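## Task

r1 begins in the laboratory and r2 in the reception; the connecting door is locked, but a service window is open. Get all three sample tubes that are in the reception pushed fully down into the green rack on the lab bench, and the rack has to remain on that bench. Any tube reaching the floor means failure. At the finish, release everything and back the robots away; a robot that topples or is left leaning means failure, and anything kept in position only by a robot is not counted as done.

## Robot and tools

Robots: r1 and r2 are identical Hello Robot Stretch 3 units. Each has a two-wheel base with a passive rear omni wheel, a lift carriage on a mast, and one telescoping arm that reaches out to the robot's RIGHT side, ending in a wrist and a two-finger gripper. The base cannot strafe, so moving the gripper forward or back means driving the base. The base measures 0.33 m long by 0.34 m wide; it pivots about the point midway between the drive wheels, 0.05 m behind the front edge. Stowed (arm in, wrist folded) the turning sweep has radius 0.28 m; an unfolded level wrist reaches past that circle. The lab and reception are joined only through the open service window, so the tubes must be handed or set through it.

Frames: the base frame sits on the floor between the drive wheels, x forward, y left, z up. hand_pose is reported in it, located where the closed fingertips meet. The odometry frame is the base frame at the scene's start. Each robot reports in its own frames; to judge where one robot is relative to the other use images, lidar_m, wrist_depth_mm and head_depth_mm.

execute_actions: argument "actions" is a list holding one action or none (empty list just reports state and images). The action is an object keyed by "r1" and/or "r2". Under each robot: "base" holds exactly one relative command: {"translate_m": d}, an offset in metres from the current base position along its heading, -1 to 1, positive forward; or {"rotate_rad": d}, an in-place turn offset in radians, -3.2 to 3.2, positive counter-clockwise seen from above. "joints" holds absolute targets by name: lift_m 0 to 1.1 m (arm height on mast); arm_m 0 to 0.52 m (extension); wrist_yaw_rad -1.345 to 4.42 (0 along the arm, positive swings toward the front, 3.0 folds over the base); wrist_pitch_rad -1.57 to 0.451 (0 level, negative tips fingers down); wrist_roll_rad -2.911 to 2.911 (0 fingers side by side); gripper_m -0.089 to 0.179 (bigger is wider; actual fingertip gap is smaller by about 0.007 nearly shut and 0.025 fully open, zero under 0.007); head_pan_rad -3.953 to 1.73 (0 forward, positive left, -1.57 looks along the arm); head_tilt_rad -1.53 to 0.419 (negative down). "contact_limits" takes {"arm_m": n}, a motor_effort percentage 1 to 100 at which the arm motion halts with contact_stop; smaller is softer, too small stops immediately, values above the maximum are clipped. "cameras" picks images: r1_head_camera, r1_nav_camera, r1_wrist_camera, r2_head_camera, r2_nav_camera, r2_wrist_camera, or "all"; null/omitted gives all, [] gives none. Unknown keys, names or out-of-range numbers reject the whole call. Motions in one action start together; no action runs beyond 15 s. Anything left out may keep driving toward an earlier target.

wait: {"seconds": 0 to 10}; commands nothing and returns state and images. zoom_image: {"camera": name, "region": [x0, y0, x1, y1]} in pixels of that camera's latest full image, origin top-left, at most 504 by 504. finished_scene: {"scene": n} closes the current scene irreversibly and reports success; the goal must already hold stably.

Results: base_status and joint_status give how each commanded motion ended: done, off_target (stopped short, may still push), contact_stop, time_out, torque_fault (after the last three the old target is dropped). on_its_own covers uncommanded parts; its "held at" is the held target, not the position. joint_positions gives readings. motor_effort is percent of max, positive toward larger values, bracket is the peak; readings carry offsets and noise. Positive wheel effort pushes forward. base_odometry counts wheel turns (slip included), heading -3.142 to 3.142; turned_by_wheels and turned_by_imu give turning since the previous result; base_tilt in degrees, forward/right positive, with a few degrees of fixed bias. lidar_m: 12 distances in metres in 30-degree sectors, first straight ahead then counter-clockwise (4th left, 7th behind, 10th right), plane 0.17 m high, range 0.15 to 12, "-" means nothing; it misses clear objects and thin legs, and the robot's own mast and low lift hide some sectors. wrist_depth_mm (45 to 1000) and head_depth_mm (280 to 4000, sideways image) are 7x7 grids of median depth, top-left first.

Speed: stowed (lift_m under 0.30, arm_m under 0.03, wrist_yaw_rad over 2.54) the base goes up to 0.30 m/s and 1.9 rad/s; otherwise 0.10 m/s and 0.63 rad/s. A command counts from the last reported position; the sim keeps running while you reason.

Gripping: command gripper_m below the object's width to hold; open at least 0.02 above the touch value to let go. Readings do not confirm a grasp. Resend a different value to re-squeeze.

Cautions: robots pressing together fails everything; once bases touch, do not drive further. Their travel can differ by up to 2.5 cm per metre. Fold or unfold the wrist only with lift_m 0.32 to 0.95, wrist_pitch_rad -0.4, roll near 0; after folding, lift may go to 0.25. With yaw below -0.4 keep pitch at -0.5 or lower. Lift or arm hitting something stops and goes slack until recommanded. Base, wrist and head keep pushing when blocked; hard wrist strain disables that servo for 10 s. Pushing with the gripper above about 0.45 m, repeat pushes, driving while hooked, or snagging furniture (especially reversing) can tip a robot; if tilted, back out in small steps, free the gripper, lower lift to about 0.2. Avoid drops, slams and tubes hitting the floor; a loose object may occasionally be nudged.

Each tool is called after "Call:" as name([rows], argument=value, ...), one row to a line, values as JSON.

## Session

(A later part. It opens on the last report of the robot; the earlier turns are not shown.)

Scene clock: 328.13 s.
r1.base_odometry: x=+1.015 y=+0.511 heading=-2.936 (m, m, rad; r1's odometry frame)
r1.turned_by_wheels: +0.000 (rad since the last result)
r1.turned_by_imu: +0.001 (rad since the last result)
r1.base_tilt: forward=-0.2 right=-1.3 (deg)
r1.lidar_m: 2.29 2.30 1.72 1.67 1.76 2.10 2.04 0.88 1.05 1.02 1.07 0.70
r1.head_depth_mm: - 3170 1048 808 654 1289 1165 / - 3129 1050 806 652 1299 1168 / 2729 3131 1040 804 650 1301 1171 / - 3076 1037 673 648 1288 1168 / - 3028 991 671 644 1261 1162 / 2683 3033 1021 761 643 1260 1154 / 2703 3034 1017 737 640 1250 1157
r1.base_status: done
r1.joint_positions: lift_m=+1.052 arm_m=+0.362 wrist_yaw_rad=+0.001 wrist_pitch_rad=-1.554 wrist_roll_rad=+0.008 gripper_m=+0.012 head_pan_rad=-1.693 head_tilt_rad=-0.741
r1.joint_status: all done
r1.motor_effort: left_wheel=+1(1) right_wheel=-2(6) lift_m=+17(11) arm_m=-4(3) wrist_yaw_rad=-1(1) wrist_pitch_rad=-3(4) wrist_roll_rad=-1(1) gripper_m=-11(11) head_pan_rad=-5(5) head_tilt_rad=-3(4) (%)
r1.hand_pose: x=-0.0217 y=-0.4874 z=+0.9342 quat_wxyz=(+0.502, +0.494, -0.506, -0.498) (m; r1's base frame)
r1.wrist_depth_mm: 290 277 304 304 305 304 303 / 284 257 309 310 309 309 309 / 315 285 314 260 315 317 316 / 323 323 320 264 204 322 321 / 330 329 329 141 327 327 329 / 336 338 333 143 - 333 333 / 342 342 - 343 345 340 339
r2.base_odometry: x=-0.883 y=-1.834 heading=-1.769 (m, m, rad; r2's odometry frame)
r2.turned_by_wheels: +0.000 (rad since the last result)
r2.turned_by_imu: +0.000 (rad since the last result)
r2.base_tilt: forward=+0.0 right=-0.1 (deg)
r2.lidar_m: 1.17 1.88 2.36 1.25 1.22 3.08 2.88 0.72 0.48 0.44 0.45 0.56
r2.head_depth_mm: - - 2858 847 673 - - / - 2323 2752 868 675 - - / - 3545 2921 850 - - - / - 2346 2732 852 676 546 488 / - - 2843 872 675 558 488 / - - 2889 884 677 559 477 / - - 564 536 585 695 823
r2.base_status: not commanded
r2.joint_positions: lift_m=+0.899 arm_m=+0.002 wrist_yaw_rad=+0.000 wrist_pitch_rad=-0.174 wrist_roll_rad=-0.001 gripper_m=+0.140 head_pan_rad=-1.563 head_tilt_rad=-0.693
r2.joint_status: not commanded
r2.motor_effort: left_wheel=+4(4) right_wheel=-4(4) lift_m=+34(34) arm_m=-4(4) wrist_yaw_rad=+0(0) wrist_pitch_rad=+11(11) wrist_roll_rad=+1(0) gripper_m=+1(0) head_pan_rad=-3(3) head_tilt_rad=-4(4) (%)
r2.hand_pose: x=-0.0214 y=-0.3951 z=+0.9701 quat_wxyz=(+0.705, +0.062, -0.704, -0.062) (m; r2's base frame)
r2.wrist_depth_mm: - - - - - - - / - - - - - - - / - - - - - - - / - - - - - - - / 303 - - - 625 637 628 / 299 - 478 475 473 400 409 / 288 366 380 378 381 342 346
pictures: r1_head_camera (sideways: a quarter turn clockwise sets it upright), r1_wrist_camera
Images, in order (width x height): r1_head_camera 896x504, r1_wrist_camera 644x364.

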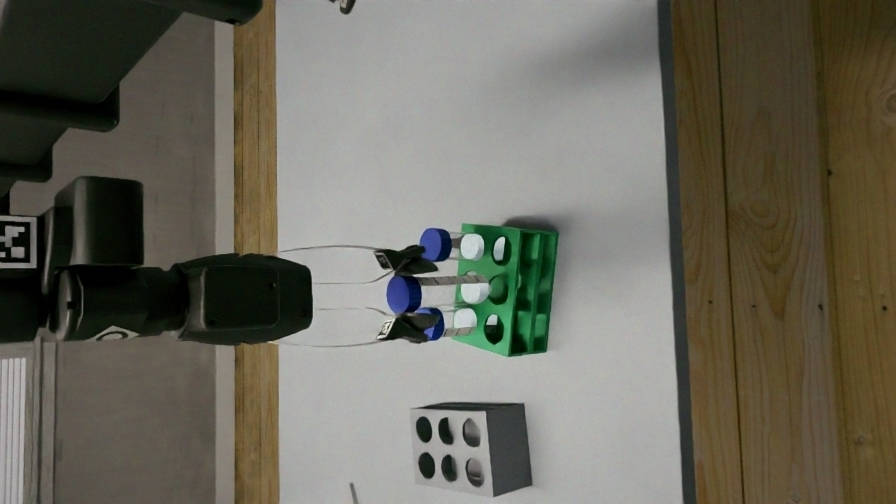

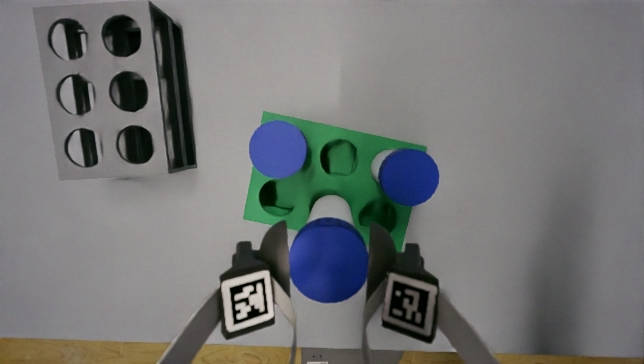

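Call:
execute_actions([
  {"r1":{"joints":{"lift_m":1.025,"arm_m":0.365}}},
], cameras=["r1_head_camera","r1_wrist_camera"])

Scene clock: 330.13 s.
r1.base_odometry: x=+1.015 y=+0.511 heading=-2.936 (m, m, rad; r1's odometry frame)
r1.turned_by_wheels: +0.000 (rad since the last result)
r1.turned_by_imu: +0.000 (rad since the last result)
r1.base_tilt: forward=-0.1 right=-1.3 (deg)
r1.lidar_m: 2.29 2.30 1.72 1.67 1.76 2.09 2.04 0.88 1.05 1.02 1.07 0.70
r1.head_depth_mm: 2670 - 1029 808 655 1300 1173 / - 3199 1044 804 651 1288 1175 / - 3094 1037 801 651 1288 1167 / - 3142 998 683 647 1289 1161 / 2599 3004 952 681 645 1258 1165 / 2701 3054 1027 766 642 1255 1156 / 2709 3003 1014 733 639 1249 1160
r1.base_status: not commanded
r1.joint_positions: lift_m=+1.025 arm_m=+0.365 wrist_yaw_rad=+0.001 wrist_pitch_rad=-1.554 wrist_roll_rad=+0.008 gripper_m=+0.012 head_pan_rad=-1.693 head_tilt_rad=-0.741
r1.joint_status: all done
r1.motor_effort: left_wheel=+1(1) right_wheel=-2(2) lift_m=+17(17) arm_m=+4(5) wrist_yaw_rad=-1(0) wrist_pitch_rad=-3(4) wrist_roll_rad=-1(1) gripper_m=-11(10) head_pan_rad=-4(4) head_tilt_rad=-4(3) (%)
r1.hand_pose: x=-0.0217 y=-0.4898 z=+0.9072 quat_wxyz=(+0.502, +0.494, -0.506, -0.498) (m; r1's base frame)
r1.wrist_depth_mm: 250 254 281 280 278 278 279 / 229 258 286 285 284 283 283 / 231 263 290 233 289 288 288 / 293 289 293 236 177 296 295 / 303 301 300 142 299 300 300 / 309 309 306 142 - 307 306 / 314 315 315 312 315 312 313
r2.base_odometry: x=-0.883 y=-1.834 heading=-1.769 (m, m, rad; r2's odometry frame)
r2.turned_by_wheels: +0.000 (rad since the last result)
r2.turned_by_imu: +0.000 (rad since the last result)
r2.base_tilt: forward=-0.1 right=+0.0 (deg)
r2.lidar_m: 1.17 1.88 2.36 1.25 1.22 3.09 2.89 0.72 0.48 0.44 0.45 0.56
r2.head_depth_mm: - - 2839 846 673 - - / - 2314 2662 864 672 - - / - 3559 2870 851 - - - / - 2330 2700 855 673 546 489 / - - 2860 868 676 558 488 / - - 2864 889 675 561 480 / - - 564 536 586 693 822
r2.base_status: not commanded
r2.joint_positions: lift_m=+0.899 arm_m=+0.002 wrist_yaw_rad=+0.000 wrist_pitch_rad=-0.174 wrist_roll_rad=-0.001 gripper_m=+0.140 head_pan_rad=-1.563 head_tilt_rad=-0.693
r2.joint_status: not commanded
r2.motor_effort: left_wheel=+4(4) right_wheel=-4(4) lift_m=+34(34) arm_m=-4(4) wrist_yaw_rad=+0(0) wrist_pitch_rad=+11(11) wrist_roll_rad=+1(1) gripper_m=+0(0) head_pan_rad=-3(3) head_tilt_rad=-4(4) (%)
r2.hand_pose: x=-0.0214 y=-0.3951 z=+0.9701 quat_wxyz=(+0.705, +0.062, -0.704, -0.062) (m; r2's base frame)
r2.wrist_depth_mm: - - - - - - - / - - - - - - - / - - - - - - - / - - - - - - - / 307 - - - 627 618 627 / 297 - 477 471 469 402 408 / 290 361 378 375 377 343 344
pictures: r1_head_camera (sideways: a quarter turn clockwise sets it upright), r1_wrist_camera
Images, in order (width x height): r1_head_camera 896x504, r1_wrist_camera 644x364.

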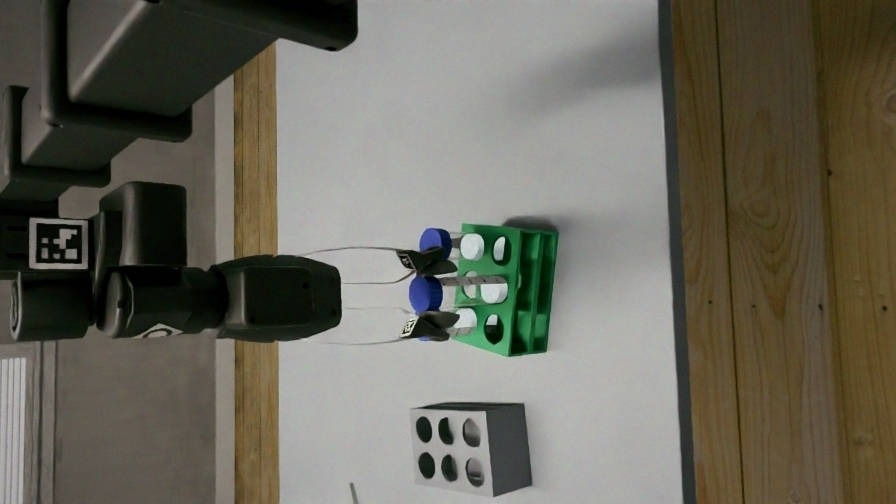

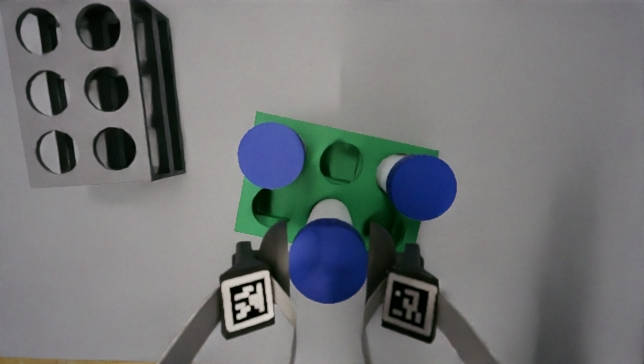

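Call:
execute_actions([
  {"r1":{"joints":{"lift_m":0.997}}},
], cameras=[])

Call:
execute_actions([
  {"r1":{"joints":{"gripper_m":0.05}}},
], cameras=[])

Call:
execute_actions([
  {"r1":{"joints":{"lift_m":1.09}}},
], cameras=[])

Call:
execute_actions([
  {"r1":{"joints":{"arm_m":0.0}}},
], cameras=["r1_head_camera"])

Scene clock: 331.43 s.
r1.base_odometry: x=+1.015 y=+0.511 heading=-2.936 (m, m, rad; r1's odometry frame)
r1.turned_by_wheels: +0.000 (rad since the last result)
r1.turned_by_imu: +0.000 (rad since the last result)
r1.base_tilt: forward=-0.2 right=-1.3 (deg)
r1.lidar_m: 2.30 2.30 1.72 1.67 1.75 2.10 2.04 0.88 1.05 1.02 1.07 0.70
r1.head_depth_mm: 2779 - - 755 655 1302 1170 / 2759 - 1004 804 651 1293 1161 / 2641 3147 1043 800 648 1293 1166 / - - 1031 748 646 1294 1162 / 2650 3110 946 751 645 1271 1163 / 2704 3097 1020 764 642 1253 1163 / 2688 3075 1017 736 640 1253 1149
r1.base_status: not commanded
r1.joint_positions: lift_m=+0.997 arm_m=+0.365 wrist_yaw_rad=+0.001 wrist_pitch_rad=-1.555 wrist_roll_rad=+0.008 gripper_m=+0.012 head_pan_rad=-1.693 head_tilt_rad=-0.741
r1.joint_status: all done
r1.motor_effort: left_wheel=+1(1) right_wheel=-2(2) lift_m=+17(20) arm_m=+3(5) wrist_yaw_rad=-1(1) wrist_pitch_rad=-3(3) wrist_roll_rad=-1(1) gripper_m=-11(10) head_pan_rad=-4(5) head_tilt_rad=-4(3) (%)
r1.hand_pose: x=-0.0217 y=-0.4896 z=+0.8792 quat_wxyz=(+0.502, +0.494, -0.505, -0.498) (m; r1's base frame)
r1.wrist_depth_mm: 199 243 253 254 252 252 253 / 229 253 257 258 257 257 257 / 205 240 259 206 261 261 262 / 238 267 265 210 148 266 266 / 273 274 271 142 212 274 273 / 280 280 279 142 - 278 278 / 286 284 285 285 285 284 281
r2.base_odometry: x=-0.883 y=-1.834 heading=-1.769 (m, m, rad; r2's odometry frame)
r2.turned_by_wheels: +0.000 (rad since the last result)
r2.turned_by_imu: +0.000 (rad since the last result)
r2.base_tilt: forward=+0.0 right=-0.1 (deg)
r2.lidar_m: 1.17 1.87 2.36 1.25 1.22 3.09 2.88 0.72 0.48 0.44 0.44 0.56
r2.head_depth_mm: - - 2850 848 673 - - / - 2316 2693 865 675 - - / - 3553 2845 849 - - - / - 2348 2721 853 673 545 488 / - - 2867 870 676 559 488 / - - 2888 888 676 560 478 / - - 565 536 586 694 822
r2.base_status: not commanded
r2.joint_positions: lift_m=+0.899 arm_m=+0.002 wrist_yaw_rad=+0.000 wrist_pitch_rad=-0.174 wrist_roll_rad=-0.001 gripper_m=+0.140 head_pan_rad=-1.563 head_tilt_rad=-0.693
r2.joint_status: not commanded
r2.motor_effort: left_wheel=+4(5) right_wheel=-4(4) lift_m=+34(34) arm_m=-4(4) wrist_yaw_rad=+0(0) wrist_pitch_rad=+11(11) wrist_roll_rad=+0(0) gripper_m=+0(0) head_pan_rad=-3(3) head_tilt_rad=-4(4) (%)
r2.hand_pose: x=-0.0214 y=-0.3951 z=+0.9701 quat_wxyz=(+0.705, +0.062, -0.704, -0.062) (m; r2's base frame)
r2.wrist_depth_mm: - - - - - - - / - - - - - - - / - - - - - - - / - - - - - - - / 305 - - - 629 618 633 / 300 - 464 472 470 403 407 / 289 366 379 378 376 341 346
pictures: none
No camera images: the call's "cameras" was empty. Leave "cameras" out to get every camera's image.

Scene clock: 332.30 s.
r1.base_odometry: x=+1.015 y=+0.511 heading=-2.936 (m, m, rad; r1's odometry frame)
r1.turned_by_wheels: +0.000 (rad since the last result)
r1.turned_by_imu: +0.000 (rad since the last result)
r1.base_tilt: forward=-0.1 right=-1.3 (deg)
r1.lidar_m: 2.30 2.29 1.71 1.67 1.75 2.10 2.04 0.88 1.05 1.02 1.07 0.70
r1.head_depth_mm: 2799 - - 759 653 1304 1170 / 2742 - 1006 803 652 1306 1170 / 2667 3107 1041 801 649 1292 1162 / - - 1038 747 647 1279 1167 / 2648 3125 966 752 645 1254 1158 / 2698 2998 1026 766 643 1253 1156 / 2668 3032 1019 738 640 1250 1157
r1.base_status: not commanded
r1.joint_positions: lift_m=+0.997 arm_m=+0.365 wrist_yaw_rad=+0.001 wrist_pitch_rad=-1.555 wrist_roll_rad=+0.008 gripper_m=+0.050 head_pan_rad=-1.693 head_tilt_rad=-0.741
r1.joint_status: all done
r1.motor_effort: left_wheel=+1(1) right_wheel=-2(2) lift_m=+17(17) arm_m=+4(4) wrist_yaw_rad=+0(0) wrist_pitch_rad=-3(3) wrist_roll_rad=-1(1) gripper_m=+0(75) head_pan_rad=-5(5) head_tilt_rad=-3(4) (%)
r1.hand_pose: x=-0.0217 y=-0.4896 z=+0.8792 quat_wxyz=(+0.502, +0.494, -0.505, -0.498) (m; r1's base frame)
r1.wrist_depth_mm: 198 243 254 252 253 252 251 / 228 253 258 258 258 257 257 / 204 240 260 205 262 261 263 / 237 267 265 209 148 267 267 / 274 272 270 157 211 273 273 / 279 279 - 214 - 276 276 / 284 284 286 284 284 284 283
r2.base_odometry: x=-0.883 y=-1.834 heading=-1.769 (m, m, rad; r2's odometry frame)
r2.turned_by_wheels: +0.000 (rad since the last result)
r2.turned_by_imu: +0.000 (rad since the last result)
r2.base_tilt: forward=-0.1 right=+0.0 (deg)
r2.lidar_m: 1.17 1.88 2.36 1.25 1.22 3.09 2.89 0.72 0.48 0.44 0.45 0.56
r2.head_depth_mm: - - 2853 849 671 - - / - 2305 2714 868 672 - - / - 3586 2861 852 - - - / - 2346 2719 854 674 544 488 / - - 2822 870 673 560 488 / - - 2882 887 677 558 479 / - - 565 536 586 699 821
r2.base_status: not commanded
r2.joint_positions: lift_m=+0.899 arm_m=+0.002 wrist_yaw_rad=+0.000 wrist_pitch_rad=-0.174 wrist_roll_rad=-0.001 gripper_m=+0.140 head_pan_rad=-1.563 head_tilt_rad=-0.693
r2.joint_status: not commanded
r2.motor_effort: left_wheel=+4(4) right_wheel=-4(4) lift_m=+34(34) arm_m=-4(4) wrist_yaw_rad=+0(0) wrist_pitch_rad=+11(11) wrist_roll_rad=+1(0) gripper_m=+0(0) head_pan_rad=-3(4) head_tilt_rad=-4(4) (%)
r2.hand_pose: x=-0.0214 y=-0.3951 z=+0.9701 quat_wxyz=(+0.705, +0.062, -0.704, -0.062) (m; r2's base frame)
r2.wrist_depth_mm: - - - - - - - / - - - - - - - / - - - - - - - / - - - - - - - / 306 - - - 626 630 620 / 297 - 475 470 473 400 407 / 289 366 381 374 376 339 345
pictures: none
No camera images: the call's "cameras" was empty. Leave "cameras" out to get every camera's image.

Scene clock: 333.97 s.
r1.base_odometry: x=+1.015 y=+0.511 heading=-2.936 (m, m, rad; r1's odometry frame)
r1.turned_by_wheels: +0.000 (rad since the last result)
r1.turned_by_imu: +0.000 (rad since the last result)
r1.base_tilt: forward=-0.1 right=-1.3 (deg)
r1.lidar_m: 2.30 2.29 1.72 1.67 1.75 2.10 2.04 0.88 1.05 1.02 1.07 0.70
r1.head_depth_mm: 2764 3172 1055 807 654 1302 1171 / 2730 3140 1051 806 652 1298 1165 / 2794 3131 1036 800 648 1293 1168 / 2846 3109 1039 707 647 1288 1159 / - - 1049 682 644 1251 1159 / 2713 3048 1025 766 641 1256 1157 / 2669 2989 1014 737 642 1254 1150
r1.base_status: not commanded
r1.joint_positions: lift_m=+1.090 arm_m=+0.365 wrist_yaw_rad=+0.001 wrist_pitch_rad=-1.555 wrist_roll_rad=+0.008 gripper_m=+0.050 head_pan_rad=-1.693 head_tilt_rad=-0.741
r1.joint_status: all done
r1.motor_effort: left_wheel=+1(1) right_wheel=-2(2) lift_m=+21(22) arm_m=+4(5) wrist_yaw_rad=-1(1) wrist_pitch_rad=-3(3) wrist_roll_rad=-1(1) gripper_m=+1(1) head_pan_rad=-5(4) head_tilt_rad=-4(3) (%)
r1.hand_pose: x=-0.0217 y=-0.4896 z=+0.9720 quat_wxyz=(+0.502, +0.494, -0.505, -0.498) (m; r1's base frame)
r1.wrist_depth_mm: 341 315 340 341 339 339 337 / 346 293 347 344 345 344 346 / 354 297 351 349 351 351 352 / 360 362 358 300 355 359 360 / 370 368 364 369 363 364 365 / 375 375 - 373 - 373 374 / - - - 379 - - 382
r2.base_odometry: x=-0.883 y=-1.834 heading=-1.769 (m, m, rad; r2's odometry frame)
r2.turned_by_wheels: +0.000 (rad since the last result)
r2.turned_by_imu: +0.000 (rad since the last result)
r2.base_tilt: forward=-0.1 right=+0.0 (deg)
r2.lidar_m: 1.17 1.87 2.36 1.25 1.22 3.07 2.87 0.72 0.48 0.44 0.45 0.56
r2.head_depth_mm: - - 2866 850 673 - - / - 2323 2738 867 674 - - / - 3565 2861 851 - - - / - 2333 2699 848 678 546 487 / - - 2831 868 674 561 487 / - - 2824 887 677 560 479 / - - 564 537 587 695 821
r2.base_status: not commanded
r2.joint_positions: lift_m=+0.899 arm_m=+0.002 wrist_yaw_rad=+0.000 wrist_pitch_rad=-0.174 wrist_roll_rad=-0.001 gripper_m=+0.140 head_pan_rad=-1.563 head_tilt_rad=-0.693
r2.joint_status: not commanded
r2.motor_effort: left_wheel=+4(4) right_wheel=-4(5) lift_m=+34(34) arm_m=-4(4) wrist_yaw_rad=+0(0) wrist_pitch_rad=+11(11) wrist_roll_rad=+0(1) gripper_m=+0(1) head_pan_rad=-4(4) head_tilt_rad=-3(4) (%)
r2.hand_pose: x=-0.0214 y=-0.3951 z=+0.9701 quat_wxyz=(+0.705, +0.062, -0.704, -0.062) (m; r2's base frame)
r2.wrist_depth_mm: - - - - - - - / - - - - - - - / - - - - - - - / - - - - - - - / 305 - - - 624 628 622 / 299 - 478 467 477 402 406 / 292 365 376 377 379 341 346
pictures: none
No camera images: the call's "cameras" was empty. Leave "cameras" out to get every camera's image.

Scene clock: 337.87 s.
r1.base_odometry: x=+1.015 y=+0.511 heading=-2.936 (m, m, rad; r1's odometry frame)
r1.turned_by_wheels: +0.000 (rad since the last result)
r1.turned_by_imu: +0.000 (rad since the last result)
r1.base_tilt: forward=-0.2 right=-1.3 (deg)
r1.lidar_m: 2.29 2.29 1.72 1.67 1.75 2.10 2.04 0.88 1.05 1.02 1.07 0.70
r1.head_depth_mm: - - - - 606 1300 1169 / - - - - 635 1315 - / - - - - - - - / - - - - - - - / - 3093 - - - - - / 2707 3013 1024 762 641 1251 1162 / 2689 3041 1018 738 641 1251 1158
r1.base_status: not commanded
r1.joint_positions: lift_m=+1.090 arm_m=+0.000 wrist_yaw_rad=+0.001 wrist_pitch_rad=-1.555 wrist_roll_rad=+0.008 gripper_m=+0.050 head_pan_rad=-1.693 head_tilt_rad=-0.741
r1.joint_status: all done
r1.motor_effort: left_wheel=+1(1) right_wheel=-1(2) lift_m=+21(21) arm_m=-3(4) wrist_yaw_rad=-1(1) wrist_pitch_rad=-3(3) wrist_roll_rad=-1(1) gripper_m=+1(1) head_pan_rad=-5(5) head_tilt_rad=-4(3) (%)
r1.hand_pose: x=-0.0217 y=-0.1253 z=+0.9720 quat_wxyz=(+0.502, +0.494, -0.505, -0.498) (m; r1's base frame)
r1.wrist_depth_mm: 843 - - - - - - / - - - - - - - / - - - - - - - / - - - - - - - / - - - - - - - / - - - - - - - / - - - - - - -
r2.base_odometry: x=-0.883 y=-1.834 heading=-1.769 (m, m, rad; r2's odometry frame)
r2.turned_by_wheels: +0.000 (rad since the last result)
r2.turned_by_imu: +0.000 (rad since the last result)
r2.base_tilt: forward=+0.0 right=+0.0 (deg)
r2.lidar_m: 1.17 1.87 2.36 1.25 1.22 3.08 2.88 0.72 0.48 0.44 0.45 0.56
r2.head_depth_mm: - - 2798 849 674 - - / - 2337 2695 870 671 - - / - 3593 2845 849 - - - / - 2305 2717 853 674 543 488 / - - 2833 870 675 559 487 / - - 2876 888 676 560 478 / - - 564 536 585 694 818
r2.base_status: not commanded
r2.joint_positions: lift_m=+0.899 arm_m=+0.002 wrist_yaw_rad=+0.000 wrist_pitch_rad=-0.174 wrist_roll_rad=-0.001 gripper_m=+0.140 head_pan_rad=-1.563 head_tilt_rad=-0.693
r2.joint_status: not commanded
r2.motor_effort: left_wheel=+4(4) right_wheel=-4(5) lift_m=+34(34) arm_m=-4(4) wrist_yaw_rad=+0(0) wrist_pitch_rad=+11(11) wrist_roll_rad=+0(0) gripper_m=+0(1) head_pan_rad=-3(4) head_tilt_rad=-4(4) (%)
r2.hand_pose: x=-0.0214 y=-0.3951 z=+0.9701 quat_wxyz=(+0.705, +0.062, -0.704, -0.062) (m; r2's base frame)
r2.wrist_depth_mm: - - - - - - - / - - - - - - - / - - - - - - - / - - - - - - - / 304 - - - 625 622 622 / 300 - 468 471 467 398 412 / 290 367 377 374 376 342 346
pictures: r1_head_camera (sideways: a quarter turn clockwise sets it upright)
Images, in order (width x height): r1_head_camera 896x504.

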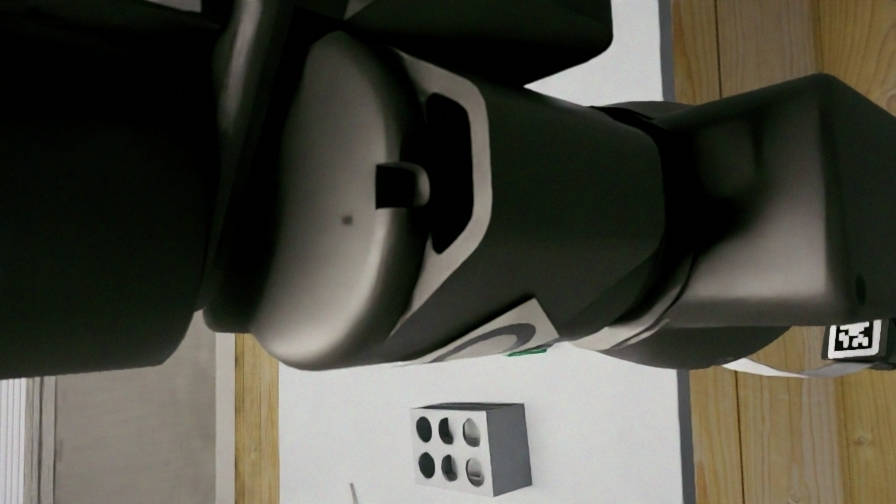

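Cap depth rose as it dropped in; fine.

Call:
finished_scene(scene=1)

The scene is finished: the task was done.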